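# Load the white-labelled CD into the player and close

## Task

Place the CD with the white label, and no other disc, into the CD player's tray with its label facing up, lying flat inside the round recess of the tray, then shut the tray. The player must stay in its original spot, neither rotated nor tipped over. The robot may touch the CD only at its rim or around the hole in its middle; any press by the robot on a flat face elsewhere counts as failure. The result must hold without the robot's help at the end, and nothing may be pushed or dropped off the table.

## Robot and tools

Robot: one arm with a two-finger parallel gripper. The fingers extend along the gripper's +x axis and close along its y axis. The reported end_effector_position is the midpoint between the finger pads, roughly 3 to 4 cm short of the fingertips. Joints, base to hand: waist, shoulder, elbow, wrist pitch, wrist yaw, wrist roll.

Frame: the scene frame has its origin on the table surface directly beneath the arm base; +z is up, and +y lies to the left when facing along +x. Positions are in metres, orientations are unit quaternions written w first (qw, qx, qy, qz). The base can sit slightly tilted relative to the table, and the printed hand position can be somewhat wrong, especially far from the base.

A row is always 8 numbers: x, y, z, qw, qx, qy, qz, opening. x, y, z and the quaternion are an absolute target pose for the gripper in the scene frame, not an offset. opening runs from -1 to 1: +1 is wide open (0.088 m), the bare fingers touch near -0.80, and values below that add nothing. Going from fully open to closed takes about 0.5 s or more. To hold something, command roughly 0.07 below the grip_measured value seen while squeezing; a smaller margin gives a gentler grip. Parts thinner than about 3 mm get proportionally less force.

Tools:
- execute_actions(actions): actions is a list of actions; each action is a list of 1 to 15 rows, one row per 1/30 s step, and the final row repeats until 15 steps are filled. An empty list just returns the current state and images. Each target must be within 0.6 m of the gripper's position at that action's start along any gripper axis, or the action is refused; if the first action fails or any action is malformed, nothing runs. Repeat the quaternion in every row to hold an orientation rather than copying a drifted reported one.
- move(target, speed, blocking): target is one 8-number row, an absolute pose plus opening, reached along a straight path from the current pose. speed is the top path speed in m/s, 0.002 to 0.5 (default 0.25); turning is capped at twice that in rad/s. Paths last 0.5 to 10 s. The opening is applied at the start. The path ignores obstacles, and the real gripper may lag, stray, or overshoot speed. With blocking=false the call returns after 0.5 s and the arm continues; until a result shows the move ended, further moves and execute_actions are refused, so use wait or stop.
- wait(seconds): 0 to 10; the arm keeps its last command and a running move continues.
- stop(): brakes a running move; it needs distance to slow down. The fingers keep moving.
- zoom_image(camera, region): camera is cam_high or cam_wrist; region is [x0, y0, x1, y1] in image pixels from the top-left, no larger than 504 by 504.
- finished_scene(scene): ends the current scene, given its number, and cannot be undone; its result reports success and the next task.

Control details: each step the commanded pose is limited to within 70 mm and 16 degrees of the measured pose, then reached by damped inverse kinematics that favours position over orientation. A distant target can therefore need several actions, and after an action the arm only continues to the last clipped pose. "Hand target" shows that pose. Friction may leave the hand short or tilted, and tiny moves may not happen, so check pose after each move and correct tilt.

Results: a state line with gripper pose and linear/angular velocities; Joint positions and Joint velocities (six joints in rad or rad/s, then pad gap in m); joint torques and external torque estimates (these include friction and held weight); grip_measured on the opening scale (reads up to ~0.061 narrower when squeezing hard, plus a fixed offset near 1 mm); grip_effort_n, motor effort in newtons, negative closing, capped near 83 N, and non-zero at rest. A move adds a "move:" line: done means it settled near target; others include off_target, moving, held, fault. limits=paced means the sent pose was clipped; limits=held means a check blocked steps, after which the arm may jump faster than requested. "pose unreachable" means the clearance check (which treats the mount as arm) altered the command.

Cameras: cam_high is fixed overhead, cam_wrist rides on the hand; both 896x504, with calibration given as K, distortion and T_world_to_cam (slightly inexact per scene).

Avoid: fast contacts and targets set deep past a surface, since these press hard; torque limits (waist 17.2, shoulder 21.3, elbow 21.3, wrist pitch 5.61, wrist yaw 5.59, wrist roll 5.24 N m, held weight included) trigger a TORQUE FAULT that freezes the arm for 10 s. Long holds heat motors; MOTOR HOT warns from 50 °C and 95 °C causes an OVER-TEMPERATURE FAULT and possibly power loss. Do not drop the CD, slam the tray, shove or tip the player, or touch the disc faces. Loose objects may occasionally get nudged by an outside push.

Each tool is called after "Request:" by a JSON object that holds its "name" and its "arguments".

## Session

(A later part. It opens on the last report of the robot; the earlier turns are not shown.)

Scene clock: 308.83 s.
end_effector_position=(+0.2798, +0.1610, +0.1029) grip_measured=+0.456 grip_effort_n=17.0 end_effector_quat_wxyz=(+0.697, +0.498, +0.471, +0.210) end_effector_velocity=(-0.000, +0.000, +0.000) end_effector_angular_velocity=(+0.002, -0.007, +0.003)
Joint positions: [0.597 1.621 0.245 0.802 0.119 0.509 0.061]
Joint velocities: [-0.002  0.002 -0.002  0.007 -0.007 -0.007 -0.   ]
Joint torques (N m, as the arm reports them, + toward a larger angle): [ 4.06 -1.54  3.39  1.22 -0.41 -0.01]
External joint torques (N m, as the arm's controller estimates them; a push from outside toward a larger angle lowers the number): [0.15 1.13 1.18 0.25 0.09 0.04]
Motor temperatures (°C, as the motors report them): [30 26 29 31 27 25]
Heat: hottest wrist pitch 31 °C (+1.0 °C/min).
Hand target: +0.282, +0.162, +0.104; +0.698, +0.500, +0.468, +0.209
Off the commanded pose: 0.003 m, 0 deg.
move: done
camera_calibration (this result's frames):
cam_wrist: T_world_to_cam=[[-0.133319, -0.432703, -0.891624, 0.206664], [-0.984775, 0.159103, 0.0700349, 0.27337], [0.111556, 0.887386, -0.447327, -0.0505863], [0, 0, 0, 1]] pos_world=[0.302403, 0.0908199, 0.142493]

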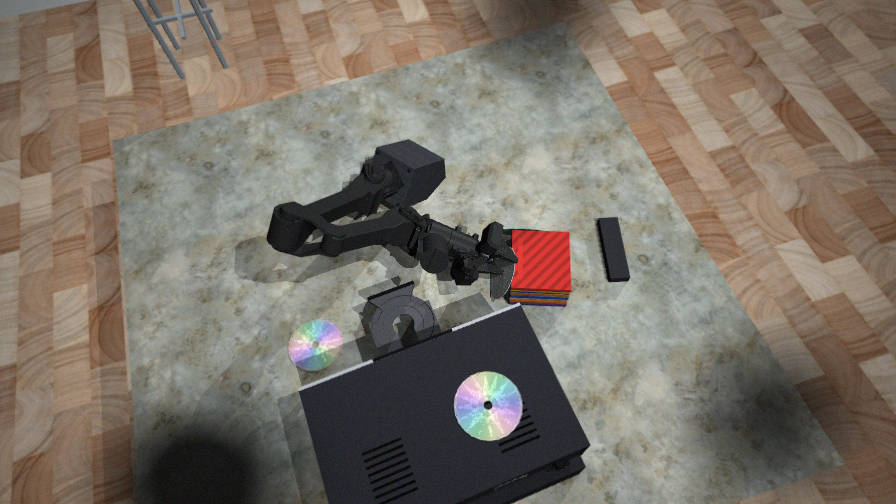

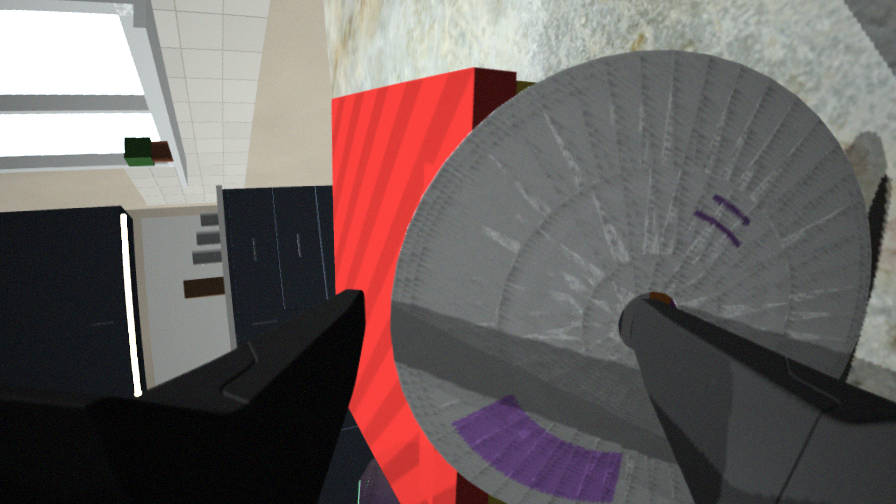

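Request:
{"name": "move", "arguments": {"target": [0.2838,0.1650,0.1018,0.698,0.4996,0.4685,0.2095,0.48], "speed": 0.01}}

Request:
{"name": "zoom_image", "arguments": {"camera": "cam_wrist", "region": [560, 220, 760, 400]}}

Scene clock: 317.63 s.
end_effector_position=(+0.2813, +0.1642, +0.1014) grip_measured=+0.476 grip_effort_n=16.5 end_effector_quat_wxyz=(+0.697, +0.499, +0.470, +0.210) end_effector_velocity=(-0.003, +0.003, +0.003) end_effector_angular_velocity=(+0.017, -0.020, +0.032)
Joint positions: [0.597 1.648 0.254 0.82  0.119 0.509 0.062]
Joint velocities: [-0.002 -0.002 -0.002 -0.007 -0.037 -0.022  0.   ]
Joint torques (N m, as the arm reports them, + toward a larger angle): [ 4.   -1.3   3.18  1.24 -0.45 -0.04]
External joint torques (N m, as the arm's controller estimates them; a push from outside toward a larger angle lowers the number): [-0.05  1.44  1.03  0.27  0.06  0.01]
Motor temperatures (°C, as the motors report them): [30 26 29 31 27 25]
Heat: hottest wrist pitch 31 °C (+1.0 °C/min).
Hand target: +0.284, +0.165, +0.102; +0.698, +0.500, +0.468, +0.209
Off the commanded pose: 0.003 m, 0 deg.
move: done
camera_calibration (this result's frames):
cam_wrist: T_world_to_cam=[[-0.133277, -0.432553, -0.891703, 0.206954], [-0.98474, 0.159394, 0.0698628, 0.274438], [0.111913, 0.887407, -0.447196, -0.0543775], [0, 0, 0, 1]] pos_world=[0.303918, 0.0940297, 0.141051]

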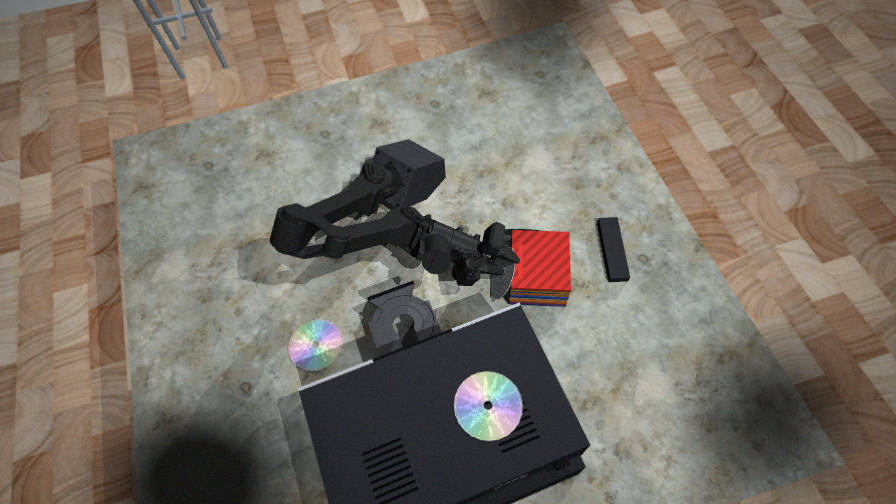

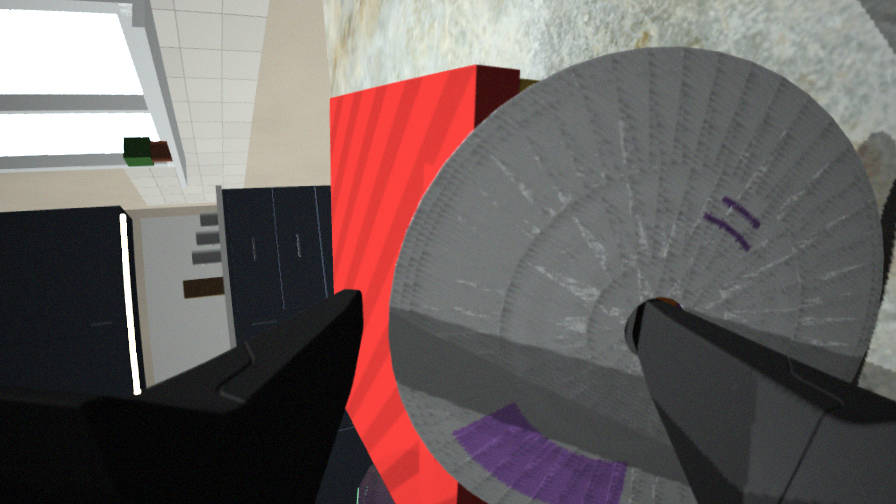

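Region (560, 220, 760, 400) of cam_wrist's 896x504 image, scaled by 2.520, with more detail than that image has; it fills the top 454 rows of this view, and the rest is white.

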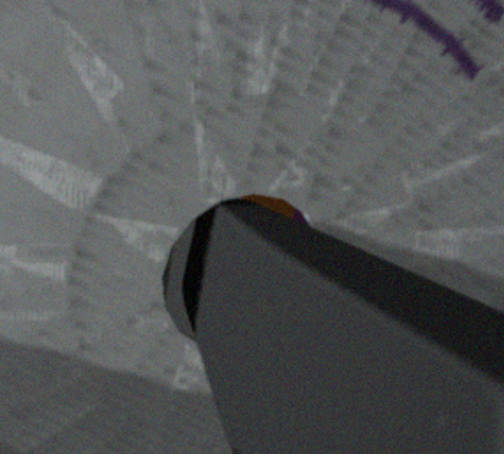

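Request:
{"name": "move", "arguments": {"target": [0.2853,0.1672,0.1004,0.698,0.4996,0.4685,0.2095,0.48], "speed": 0.01}}

Request:
{"name": "zoom_image", "arguments": {"camera": "cam_wrist", "region": [560, 220, 760, 400]}}

Scene clock: 322.93 s.
end_effector_position=(+0.2822, +0.1666, +0.1002) grip_measured=+0.477 grip_effort_n=16.5 end_effector_quat_wxyz=(+0.697, +0.498, +0.471, +0.210) end_effector_velocity=(-0.000, -0.000, -0.000) end_effector_angular_velocity=(-0.008, -0.007, -0.001)
Joint positions: [0.597 1.667 0.262 0.831 0.119 0.509 0.062]
Joint velocities: [ 0.002  0.002 -0.002  0.007  0.007 -0.007 -0.   ]
Joint torques (N m, as the arm reports them, + toward a larger angle): [ 3.85 -1.53  3.41  1.32 -0.51 -0.08]
External joint torques (N m, as the arm's controller estimates them; a push from outside toward a larger angle lowers the number): [-0.27  1.2   1.34  0.36  0.01 -0.03]
Motor temperatures (°C, as the motors report them): [30 26 29 31 27 25]
Heat: hottest wrist pitch 31 °C (+1.0 °C/min).
Hand target: +0.285, +0.167, +0.100; +0.698, +0.499, +0.469, +0.210
Off the commanded pose: 0.003 m, 0 deg.
move: done
camera_calibration (this result's frames):
cam_wrist: T_world_to_cam=[[-0.133402, -0.433003, -0.891466, 0.207151], [-0.984844, 0.158521, 0.0703792, 0.275144], [0.110841, 0.887344, -0.447588, -0.0567889], [0, 0, 0, 1]] pos_world=[0.304903, 0.0964725, 0.139886]

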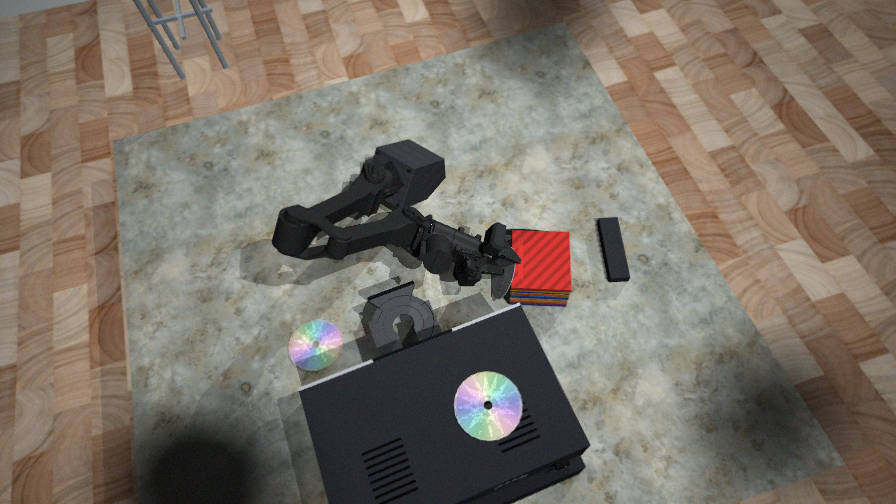

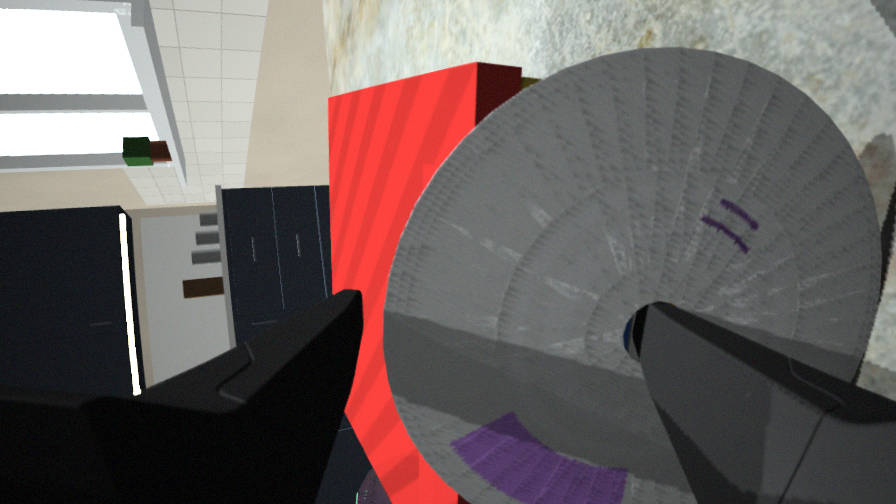

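Region (560, 220, 760, 400) of cam_wrist's 896x504 image, scaled by 2.520, with more detail than that image has; it fills the top 454 rows of this view, and the rest is white.

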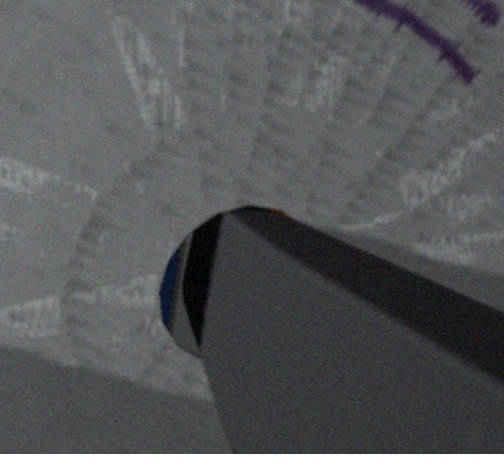

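Request:
{"name": "execute_actions", "arguments": {"actions": [[[0.2853,0.167,0.1,0.698,0.4996,0.4685,0.2095,0.46],[0.2853,0.167,0.1,0.698,0.4996,0.4685,0.2095,0.45],[0.2853,0.1669,0.0997,0.698,0.4996,0.4685,0.2095,0.44],[0.2853,0.1668,0.0994,0.698,0.4996,0.4685,0.2095,0.43],[0.2853,0.1667,0.0991,0.698,0.4996,0.4685,0.2095,0.42],[0.2853,0.1666,0.0988,0.698,0.4996,0.4685,0.2095,0.41],[0.2853,0.1665,0.0985,0.698,0.4996,0.4685,0.2095,0.40],[0.2853,0.1664,0.0982,0.698,0.4996,0.4685,0.2095,0.39],[0.2853,0.1663,0.0979,0.698,0.4996,0.4685,0.2095,0.38],[0.2853,0.1662,0.0976,0.698,0.4996,0.4685,0.2095,0.37],[0.2853,0.1662,0.0976,0.698,0.4996,0.4685,0.2095,0.36],[0.2853,0.1662,0.0976,0.698,0.4996,0.4685,0.2095,0.35],[0.2853,0.1662,0.0976,0.698,0.4996,0.4685,0.2095,0.34],[0.2853,0.1662,0.0976,0.698,0.4996,0.4685,0.2095,0.33],[0.2853,0.1662,0.0976,0.698,0.4996,0.4685,0.2095,0.32]],[[0.2853,0.1662,0.0976,0.698,0.4996,0.4685,0.2095,0.31],[0.2853,0.1662,0.0976,0.698,0.4996,0.4685,0.2095,0.30],[0.2853,0.1662,0.0976,0.698,0.4996,0.4685,0.2095,0.29],[0.2853,0.1662,0.0976,0.698,0.4996,0.4685,0.2095,0.28]]]}}

Request:
{"name": "zoom_image", "arguments": {"camera": "cam_wrist", "region": [340, 220, 720, 440]}}

Scene clock: 335.93 s.
end_effector_position=(+0.2834, +0.1660, +0.0984) grip_measured=+0.290 grip_effort_n=-50.5 end_effector_quat_wxyz=(+0.697, +0.500, +0.469, +0.210) end_effector_velocity=(-0.003, -0.001, -0.003) end_effector_angular_velocity=(-0.021, -0.007, +0.014)
Joint positions: [0.585 1.673 0.262 0.842 0.107 0.503 0.053]
Joint velocities: [-0.002 -0.002 -0.007 -0.007  0.007 -0.022 -0.   ]
Joint torques (N m, as the arm reports them, + toward a larger angle): [ 3.73 -1.45  3.06  1.17 -0.52 -0.14]
External joint torques (N m, as the arm's controller estimates them; a push from outside toward a larger angle lowers the number): [-0.36  1.37  1.01  0.2  -0.02 -0.09]
External joint torques at the end of the 1st action: [-0.34  1.24  1.04  0.2  -0.02 -0.02]
Motor temperatures (°C, as the motors report them): [30 26 29 31 28 25]
Heat: hottest wrist pitch 31 °C (+1.0 °C/min).
Hand target: +0.285, +0.166, +0.098; +0.698, +0.500, +0.468, +0.210
Off the commanded pose: 0.002 m, 0 deg.
camera_calibration (this result's frames):
cam_wrist: T_world_to_cam=[[-0.132963, -0.430131, -0.892921, 0.204965], [-0.984543, 0.160948, 0.0690755, 0.27622], [0.114002, 0.888303, -0.444883, -0.0584629], [0, 0, 0, 1]] pos_world=[0.305868, 0.0956374, 0.137928]

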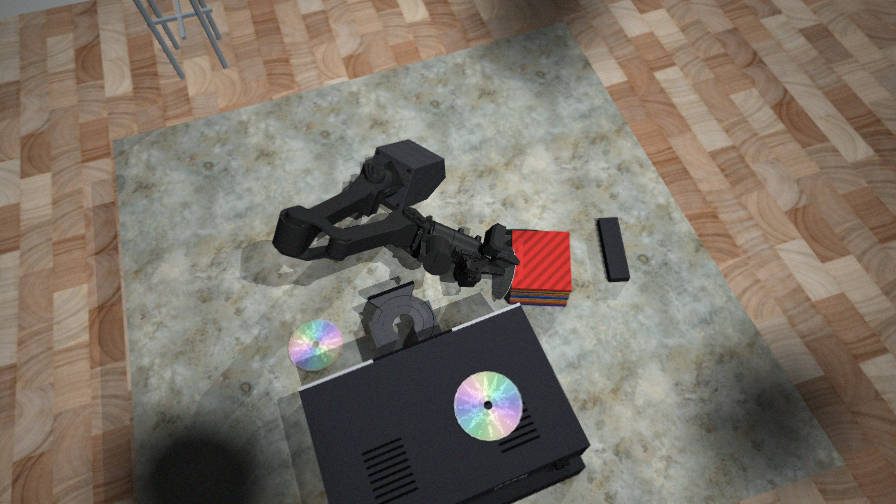

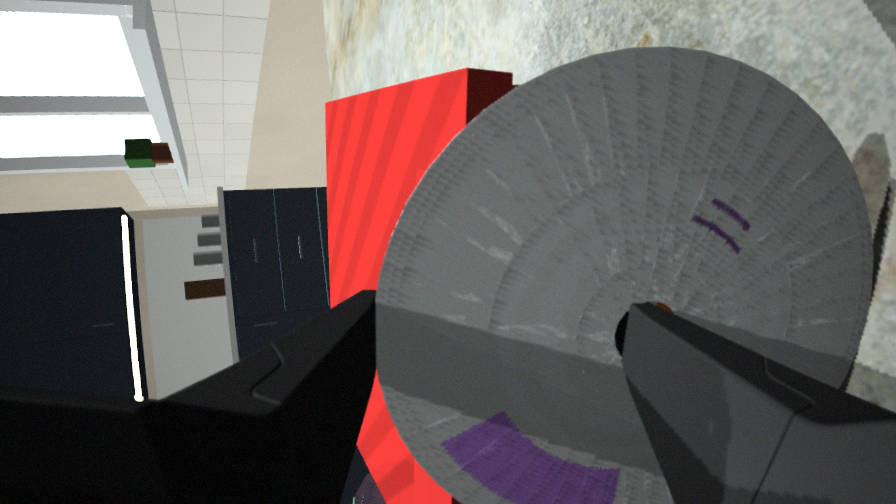

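Region (340, 220, 720, 440) of cam_wrist's 896x504 image, scaled by 1.326, with more detail than that image has; it fills the top 292 rows of this view, and the rest is white.

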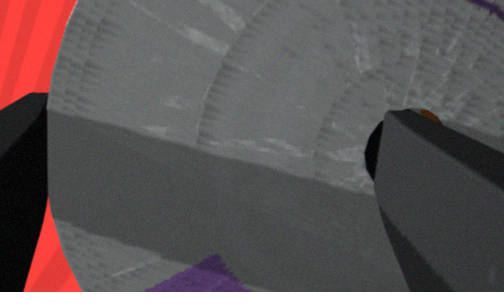

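Request:
{"name": "move", "arguments": {"target": [0.275,0.14,0.21,0.698,0.4996,0.4685,0.2095,0.275], "speed": 0.1}}

Request:
{"name": "move", "arguments": {"target": [0.29,0.10,0.195,0.7115,-0.2147,0.635,0.2087,0.275], "speed": 0.25}}

Scene clock: 347.83 s.
end_effector_position=(+0.2709, +0.1409, +0.2050) grip_measured=+0.283 grip_effort_n=-43.0 end_effector_quat_wxyz=(+0.698, +0.494, +0.473, +0.211) end_effector_velocity=(-0.002, -0.001, -0.002) end_effector_angular_velocity=(-0.018, -0.002, +0.013)
Joint positions: [1.    1.196 0.389 0.157 0.452 0.745 0.053]
Joint velocities: [ 0.002 -0.002  0.002 -0.022  0.007 -0.007 -0.   ]
Joint torques (N m, as the arm reports them, + toward a larger angle): [ 3.29 -0.88  7.06  1.08 -0.25  0.07]
External joint torques (N m, as the arm's controller estimates them; a push from outside toward a larger angle lowers the number): [ 0.24  0.19  2.4  -0.05  0.15  0.12]
Motor temperatures (°C, as the motors report them): [30 26 29 31 28 25]
Heat: hottest wrist pitch 31 °C (+0.0 °C/min).
Hand target: +0.275, +0.140, +0.210; +0.698, +0.500, +0.468, +0.210
Off the commanded pose: 0.007 m, 1 deg.
move: done
camera_calibration (this result's frames):
cam_wrist: T_world_to_cam=[[-0.130429, -0.44033, -0.888312, 0.28746], [-0.98581, 0.153095, 0.0688565, 0.262098], [0.105676, 0.884687, -0.454049, 0.0172636], [0, 0, 0, 1]] pos_world=[0.294047, 0.0711783, 0.245145]

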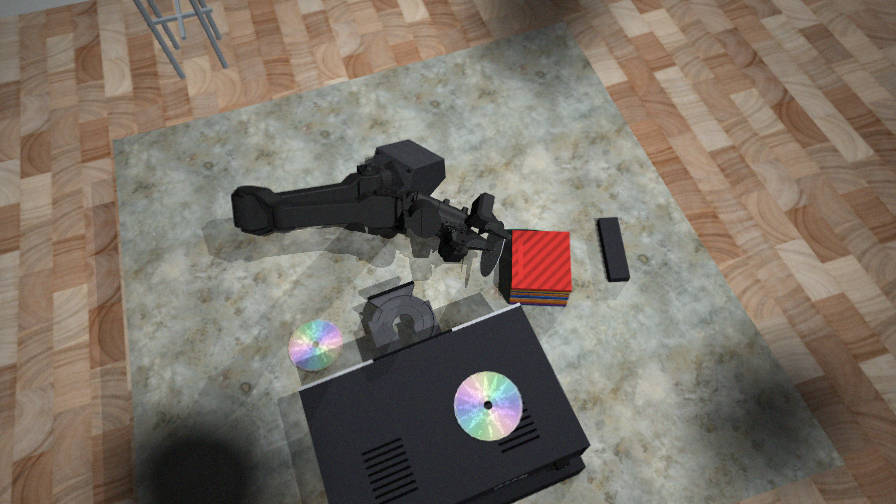

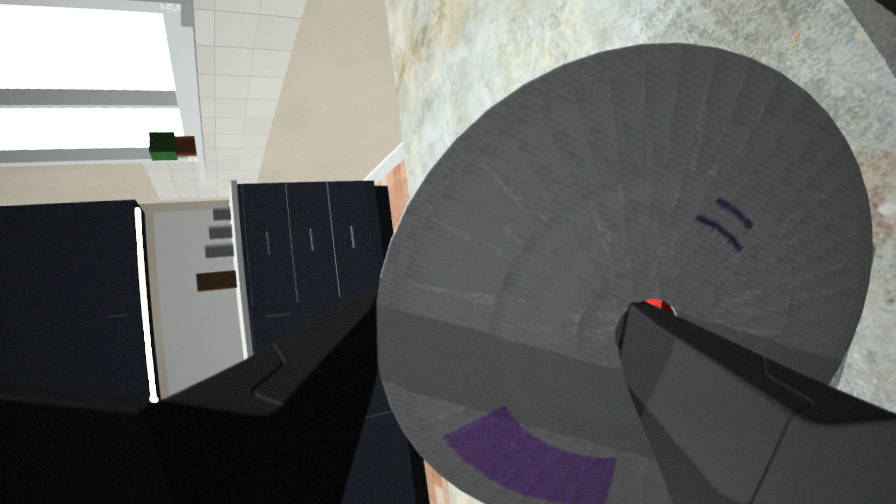

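Scene clock: 351.23 s.
end_effector_position=(+0.2891, +0.0982, +0.1935) grip_measured=+0.283 grip_effort_n=-43.0 end_effector_quat_wxyz=(+0.712, -0.216, +0.634, +0.210) end_effector_velocity=(-0.001, -0.002, -0.001) end_effector_angular_velocity=(-0.013, +0.013, +0.008)
Joint positions: [ 1.081  1.87   1.268 -1.399  0.901  0.62   0.053]
Joint velocities: [-0.002  0.007  0.007 -0.022 -0.007  0.007  0.   ]
Joint torques (N m, as the arm reports them, + toward a larger angle): [ 6.1  -1.35  5.74  0.13  0.21  0.16]
External joint torques (N m, as the arm's controller estimates them; a push from outside toward a larger angle lowers the number): [ 0.51  1.38  1.85 -0.19  0.12  0.16]
Motor temperatures (°C, as the motors report them): [31 26 30 31 27 25]
Heat: hottest waist 31 °C (+0.0 °C/min).
Hand target: +0.291, +0.100, +0.196; +0.715, -0.216, +0.631, +0.210
Off the commanded pose: 0.002 m, 0 deg.
move: done
camera_calibration (this result's frames):
cam_wrist: T_world_to_cam=[[0.610881, -0.790711, 0.0400112, -0.0986912], [-0.76714, -0.578662, 0.27685, 0.25576], [-0.195755, -0.199816, -0.96008, 0.339464], [0, 0, 0, 1]] pos_world=[0.322944, 0.137793, 0.259054]

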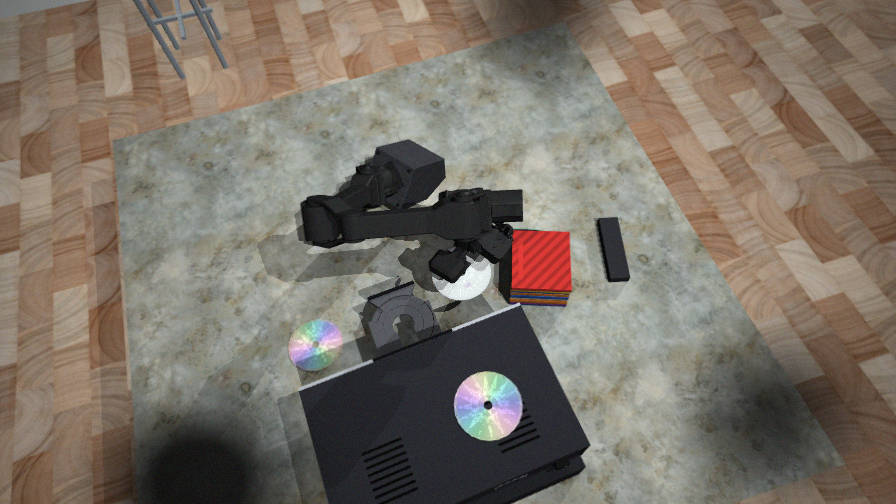

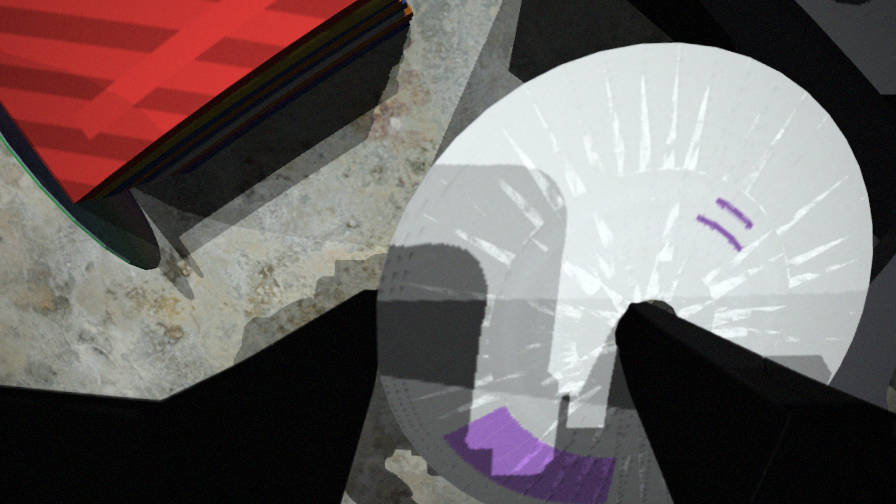

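Request:
{"name": "move", "arguments": {"target": [0.342,-0.046,0.188,0.7115,-0.2147,0.635,0.2087,0.275], "speed": 0.12}}

Request:
{"name": "move", "arguments": {"target": [0.344,-0.046,0.178,0.693,-0.2244,0.6555,0.1991,0.275], "speed": 0.04}}

Request:
{"name": "zoom_image", "arguments": {"camera": "cam_high", "region": [330, 250, 480, 370]}}

Scene clock: 364.97 s.
end_effector_position=(+0.3390, -0.0442, +0.1864) grip_measured=+0.283 grip_effort_n=-43.0 end_effector_quat_wxyz=(+0.708, -0.219, +0.638, +0.211) end_effector_velocity=(-0.000, -0.000, -0.002) end_effector_angular_velocity=(+0.002, +0.006, +0.027)
Joint positions: [ 0.801  1.459  1.29  -1.477  0.968  0.169  0.053]
Joint velocities: [-0.007 -0.002 -0.002  0.007 -0.007 -0.037 -0.   ]
Joint torques (N m, as the arm reports them, + toward a larger angle): [ 3.92 -1.73  5.25  0.43  0.09 -0.06]
External joint torques (N m, as the arm's controller estimates them; a push from outside toward a larger angle lowers the number): [-0.33  0.32  1.8   0.11  0.05 -0.06]
Motor temperatures (°C, as the motors report them): [33 26 31 30 27 25]
Heat: hottest waist 33 °C (+2.0 °C/min).
Hand target: +0.341, -0.046, +0.188; +0.711, -0.215, +0.636, +0.208
Off the commanded pose: 0.004 m, 1 deg.
move: done
camera_calibration (this result's frames):
cam_wrist: T_world_to_cam=[[0.614906, -0.787639, 0.0389353, -0.242528], [-0.76173, -0.580451, 0.287827, 0.209554], [-0.204104, -0.206645, -0.956891, 0.315925], [0, 0, 0, 1]] pos_world=[0.373237, -0.00410405, 0.251434]

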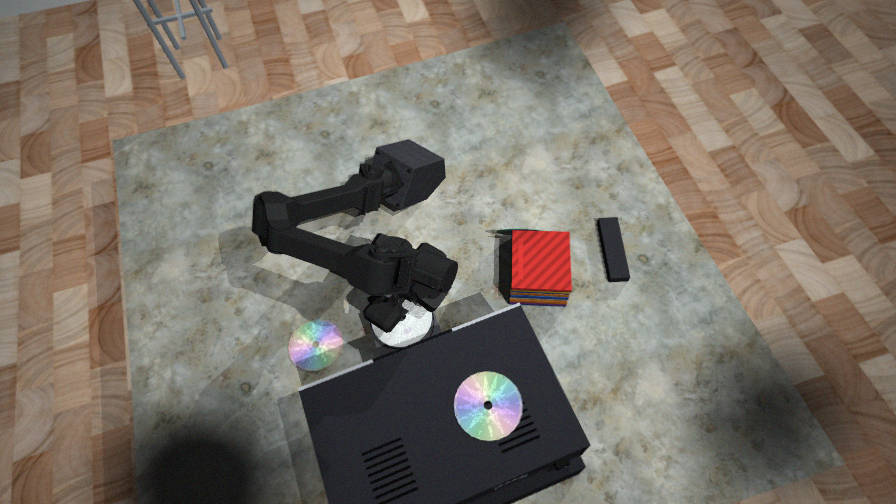

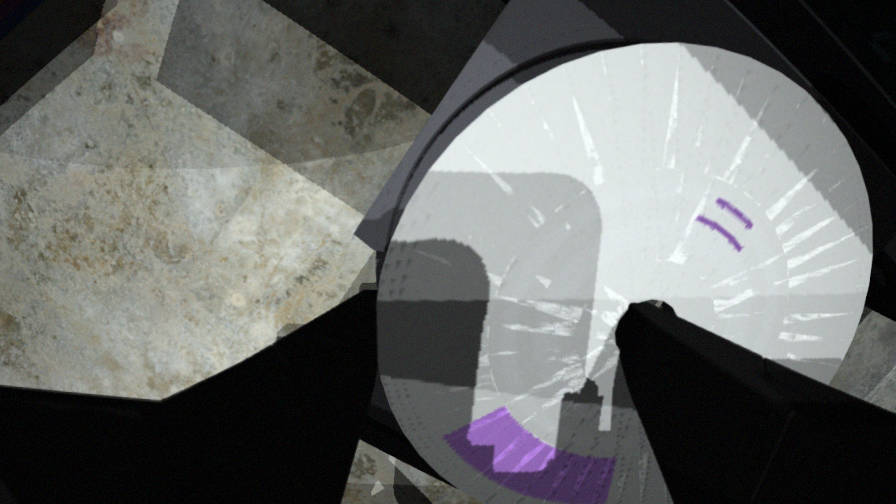

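Scene clock: 365.87 s.
end_effector_position=(+0.3416, -0.0453, +0.1775) grip_measured=+0.283 grip_effort_n=-43.0 end_effector_quat_wxyz=(+0.692, -0.225, +0.655, +0.203) end_effector_velocity=(+0.002, -0.002, +0.000) end_effector_angular_velocity=(-0.007, -0.003, -0.007)
Joint positions: [ 0.763  1.498  1.309 -1.495  0.968  0.18   0.053]
Joint velocities: [-0.002  0.002  0.007 -0.007  0.007  0.007 -0.   ]
Joint torques (N m, as the arm reports them, + toward a larger angle): [ 4.29 -1.26  4.87  0.02  0.13  0.11]
External joint torques (N m, as the arm's controller estimates them; a push from outside toward a larger angle lowers the number): [-0.17  1.1   1.48 -0.22  0.08  0.11]
Motor temperatures (°C, as the motors report them): [33 26 31 30 27 25]
Heat: hottest waist 33 °C (+2.0 °C/min).
Hand target: +0.344, -0.046, +0.178; +0.693, -0.225, +0.655, +0.199
Off the commanded pose: 0.003 m, 0 deg.
move: done
camera_calibration (this result's frames):
cam_wrist: T_world_to_cam=[[0.6134, -0.788657, 0.0419533, -0.244731], [-0.751849, -0.566859, 0.33674, 0.20206], [-0.241791, -0.238099, -0.940663, 0.316282], [0, 0, 0, 1]] pos_world=[0.378511, -0.0031627, 0.23974]

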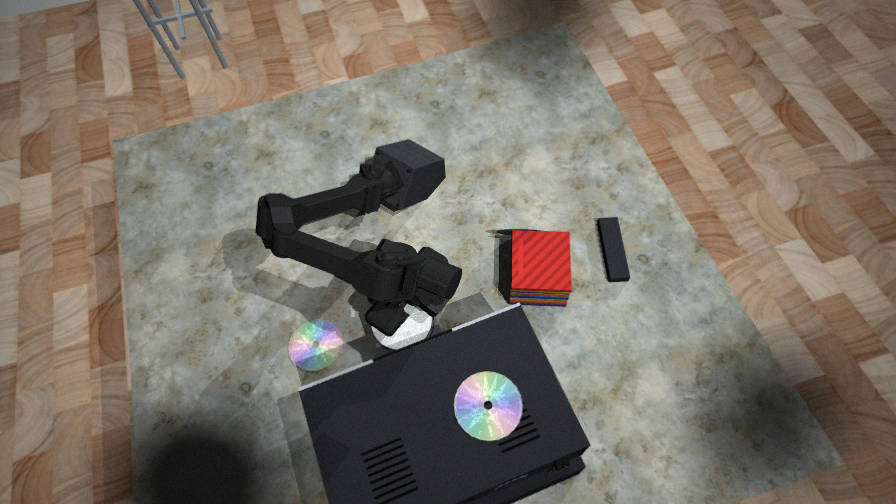

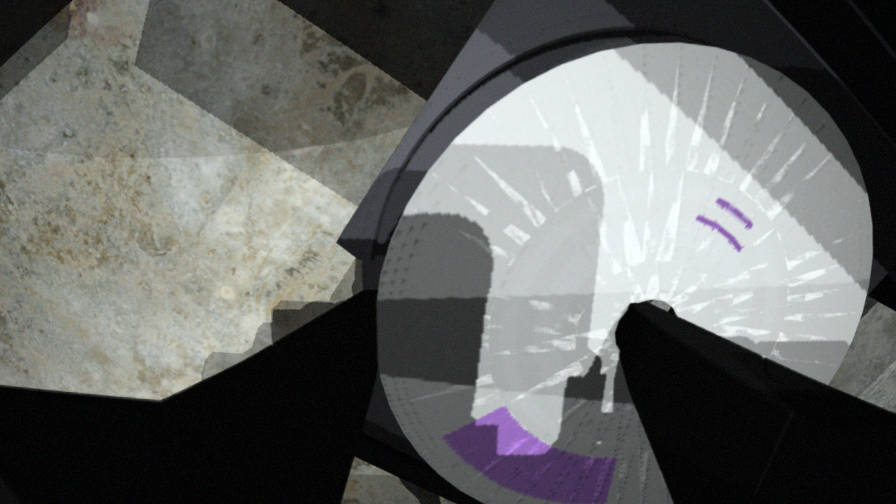

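Region (330, 250, 480, 370) of cam_high's 896x504 image, scaled by 3.360, with more detail than that image has; it fills the top 403 rows of this view, and the rest is white.

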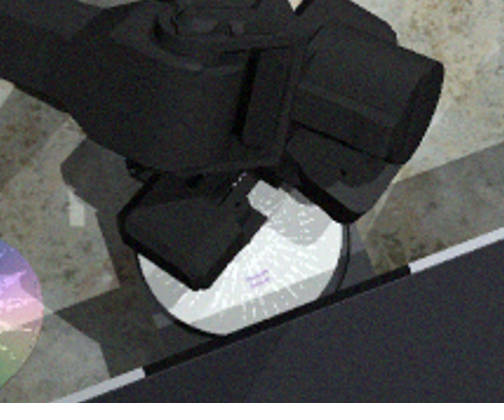

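Request:
{"name": "move", "arguments": {"target": [0.345,-0.042,0.171,0.693,-0.2244,0.6555,0.1991,0.275], "speed": 0.02}}

Request:
{"name": "zoom_image", "arguments": {"camera": "cam_high", "region": [350, 280, 450, 370]}}

Scene clock: 371.70 s.
end_effector_position=(+0.3459, -0.0428, +0.1734) grip_measured=+0.283 grip_effort_n=-43.0 end_effector_quat_wxyz=(+0.696, -0.218, +0.655, +0.199) end_effector_velocity=(-0.001, -0.002, -0.002) end_effector_angular_velocity=(-0.015, +0.005, +0.012)
Joint positions: [ 0.746  1.501  1.306 -1.451  0.969  0.157  0.053]
Joint velocities: [-0.007  0.002 -0.002 -0.007  0.007 -0.007 -0.   ]
Joint torques (N m, as the arm reports them, + toward a larger angle): [ 4.36 -1.34  2.84  0.43  0.15 -0.03]
External joint torques (N m, as the arm's controller estimates them; a push from outside toward a larger angle lowers the number): [-0.13  1.11 -0.54  0.18  0.11 -0.03]
Motor temperatures (°C, as the motors report them): [33 26 31 30 27 25]
Heat: hottest waist 33 °C (+2.0 °C/min).
Hand target: +0.345, -0.042, +0.171; +0.693, -0.224, +0.656, +0.199
Off the commanded pose: 0.003 m, 1 deg.
move: done
camera_calibration (this result's frames):
cam_wrist: T_world_to_cam=[[0.600378, -0.798735, 0.0396152, -0.240725], [-0.762396, -0.556701, 0.329903, 0.213332], [-0.241451, -0.228269, -0.943183, 0.314732], [0, 0, 0, 1]] pos_world=[0.383162, -0.0016699, 0.236007]

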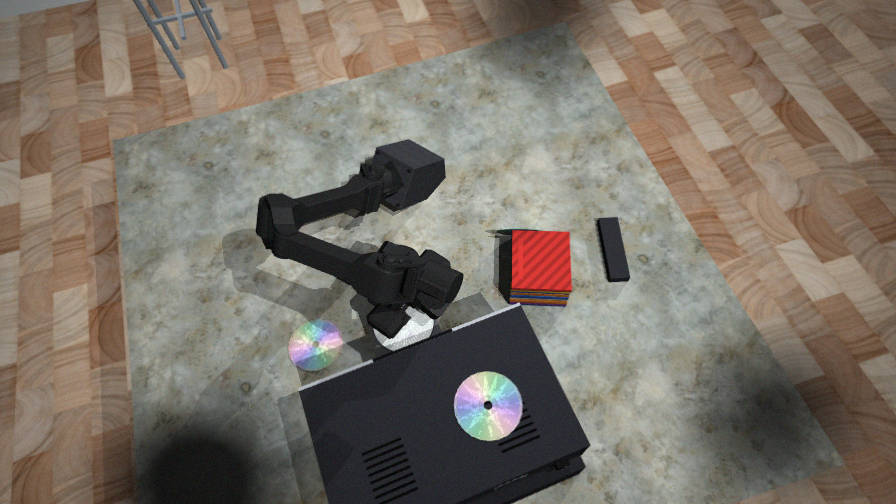

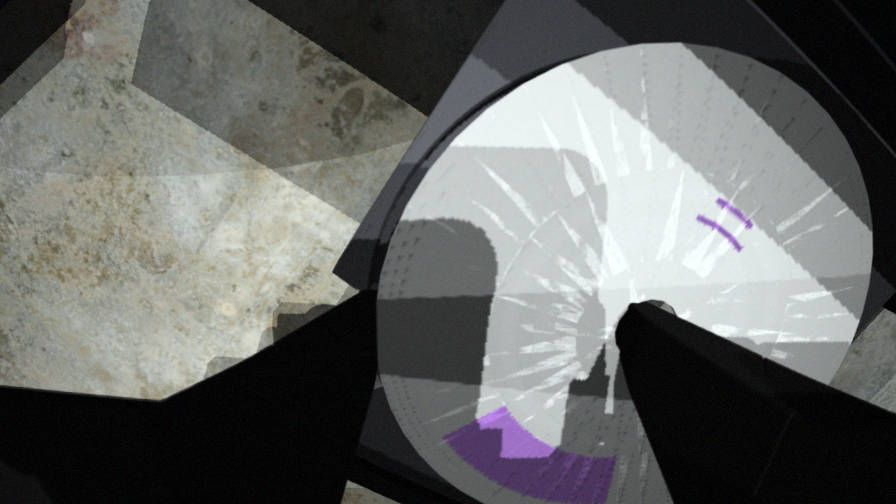

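Region (350, 280, 450, 370) of cam_high's 896x504 image, scaled by 5.040, with more detail than that image has; it fills the top 454 rows of this view, and the rest is white.

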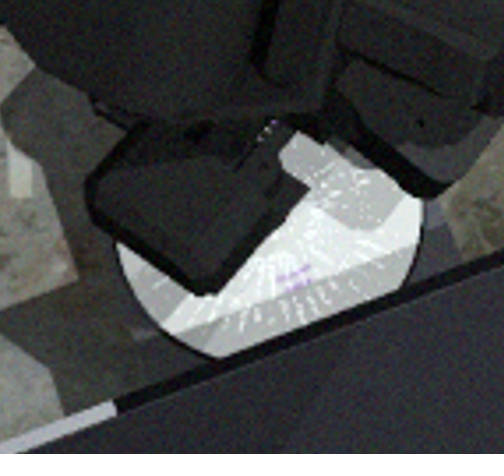

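Request:
{"name": "move", "arguments": {"target": [0.338,-0.045,0.168,0.673,-0.2807,0.6334,0.2588,0.275], "speed": 0.06}}

Scene clock: 384.67 s.
end_effector_position=(+0.3396, -0.0441, +0.1690) grip_measured=+0.283 grip_effort_n=-43.0 end_effector_quat_wxyz=(+0.674, -0.280, +0.633, +0.258) end_effector_velocity=(-0.003, -0.001, -0.001) end_effector_angular_velocity=(-0.000, +0.010, +0.027)
Joint positions: [ 0.741  1.472  1.261 -1.422  0.969 -0.039  0.053]
Joint velocities: [-0.002 -0.007 -0.007 -0.007 -0.007 -0.022 -0.   ]
Joint torques (N m, as the arm reports them, + toward a larger angle): [ 4.15 -2.3   2.89  0.42 -0.05 -0.06]
External joint torques (N m, as the arm's controller estimates them; a push from outside toward a larger angle lowers the number): [-0.21  0.12 -0.53  0.16 -0.07 -0.06]
Motor temperatures (°C, as the motors report them): [32 26 30 29 27 25]
Heat: hottest waist 32 °C (+1.0 °C/min).
Hand target: +0.338, -0.045, +0.168; +0.673, -0.281, +0.634, +0.259
Off the commanded pose: 0.002 m, 0 deg.
move: done
camera_calibration (this result's frames):
cam_wrist: T_world_to_cam=[[0.734635, -0.67682, 0.047183, -0.279308], [-0.649958, -0.68212, 0.335063, 0.164656], [-0.194593, -0.276816, -0.941014, 0.290317], [0, 0, 0, 1]] pos_world=[0.368702, 0.0036379, 0.2312]

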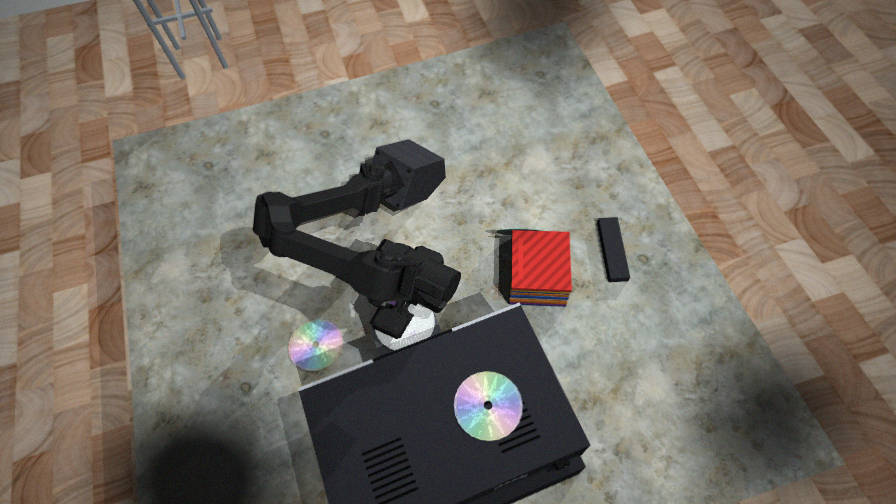

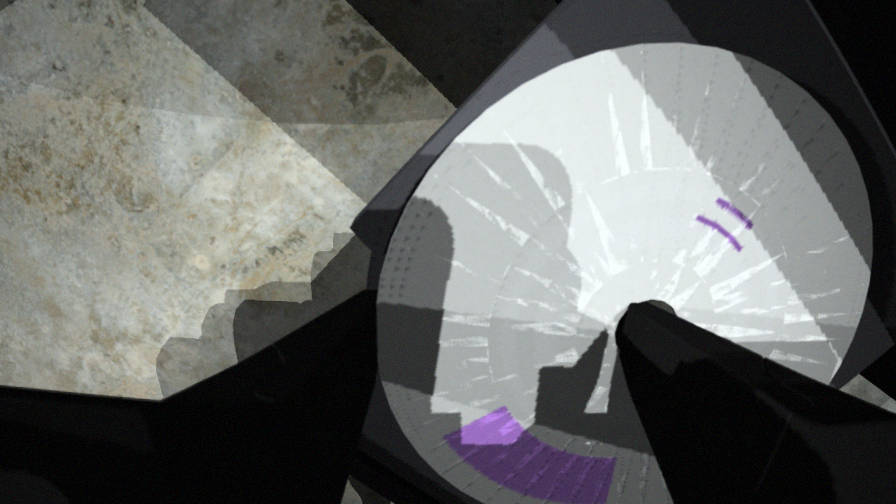

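Shift −y ~2.5 mm.

Request:
{"name": "move", "arguments": {"target": [0.3372,-0.0477,0.167,0.673,-0.2807,0.6334,0.2588,0.275], "speed": 0.01}}

Request:
{"name": "zoom_image", "arguments": {"camera": "cam_wrist", "region": [330, 0, 680, 330]}}

Request:
{"name": "zoom_image", "arguments": {"camera": "cam_wrist", "region": [560, 0, 896, 400]}}

Scene clock: 389.60 s.
end_effector_position=(+0.3388, -0.0469, +0.1681) grip_measured=+0.283 grip_effort_n=-43.0 end_effector_quat_wxyz=(+0.674, -0.280, +0.633, +0.258) end_effector_velocity=(-0.003, -0.000, -0.000) end_effector_angular_velocity=(+0.013, +0.017, +0.023)
Joint positions: [ 0.734  1.46   1.254 -1.417  0.969 -0.052  0.053]
Joint velocities: [-0.002 -0.007 -0.002 -0.007 -0.022 -0.022 -0.   ]
Joint torques (N m, as the arm reports them, + toward a larger angle): [ 4.1  -2.27  2.72  0.43 -0.04 -0.05]
External joint torques (N m, as the arm's controller estimates them; a push from outside toward a larger angle lowers the number): [-0.21  0.14 -0.73  0.16 -0.06 -0.06]
Motor temperatures (°C, as the motors report them): [32 26 30 29 27 25]
Heat: hottest waist 32 °C (+1.0 °C/min).
Hand target: +0.337, -0.048, +0.167; +0.673, -0.281, +0.633, +0.259
Off the commanded pose: 0.002 m, 0 deg.
move: done
camera_calibration (this result's frames):
cam_wrist: T_world_to_cam=[[0.735207, -0.676219, 0.0468912, -0.280721], [-0.649413, -0.68286, 0.334613, 0.162438], [-0.194251, -0.276462, -0.941188, 0.288549], [0, 0, 0, 1]] pos_world=[0.367928, 0.000866566, 0.230388]

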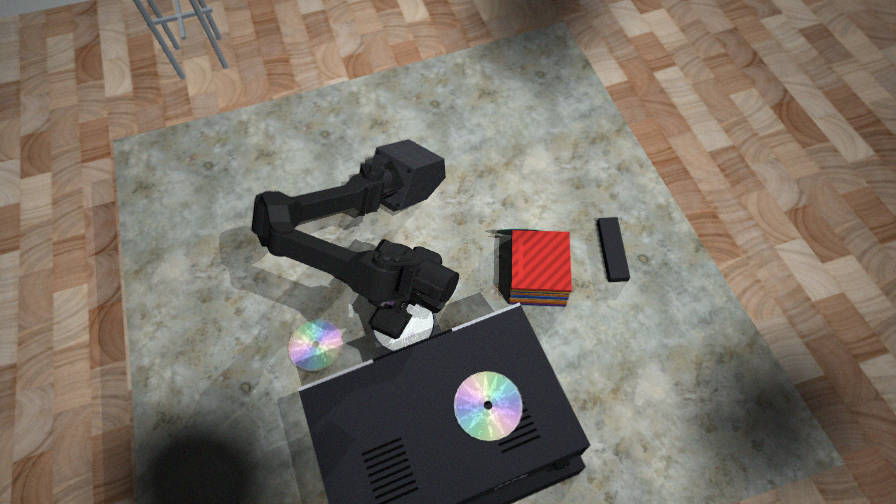

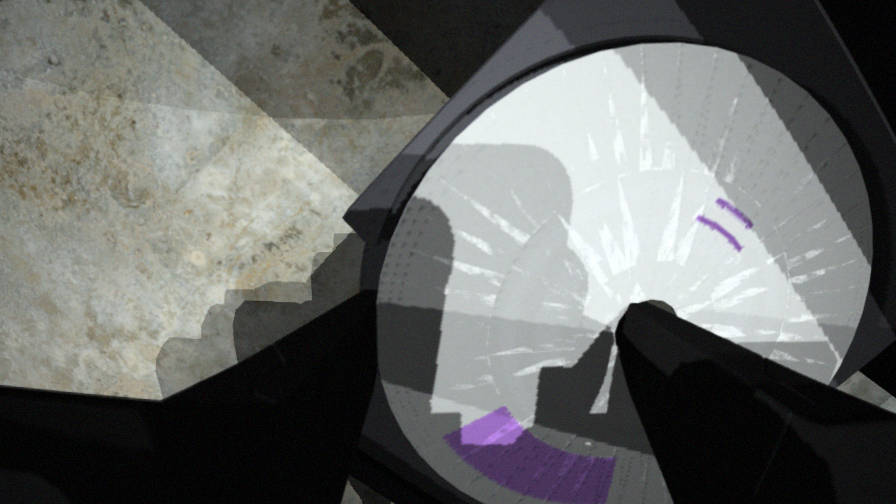

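Region (330, 0, 680, 330) of cam_wrist's 896x504 image, scaled by 1.440, with more detail than that image has; it fills the top 475 rows of this view, and the rest is white.

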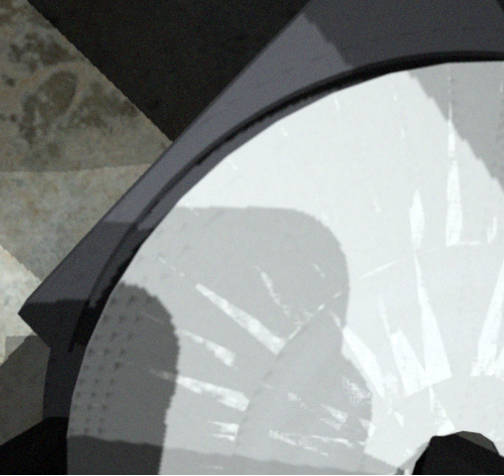

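Region (560, 0, 896, 400) of cam_wrist's 896x504 image, scaled by 1.260, with more detail than that image has; it fills the left 423 columns of this view, and the rest is white.

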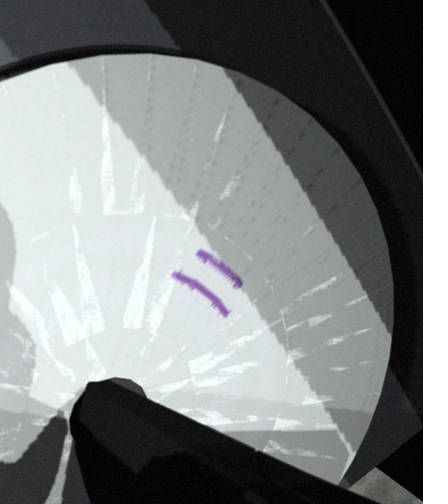

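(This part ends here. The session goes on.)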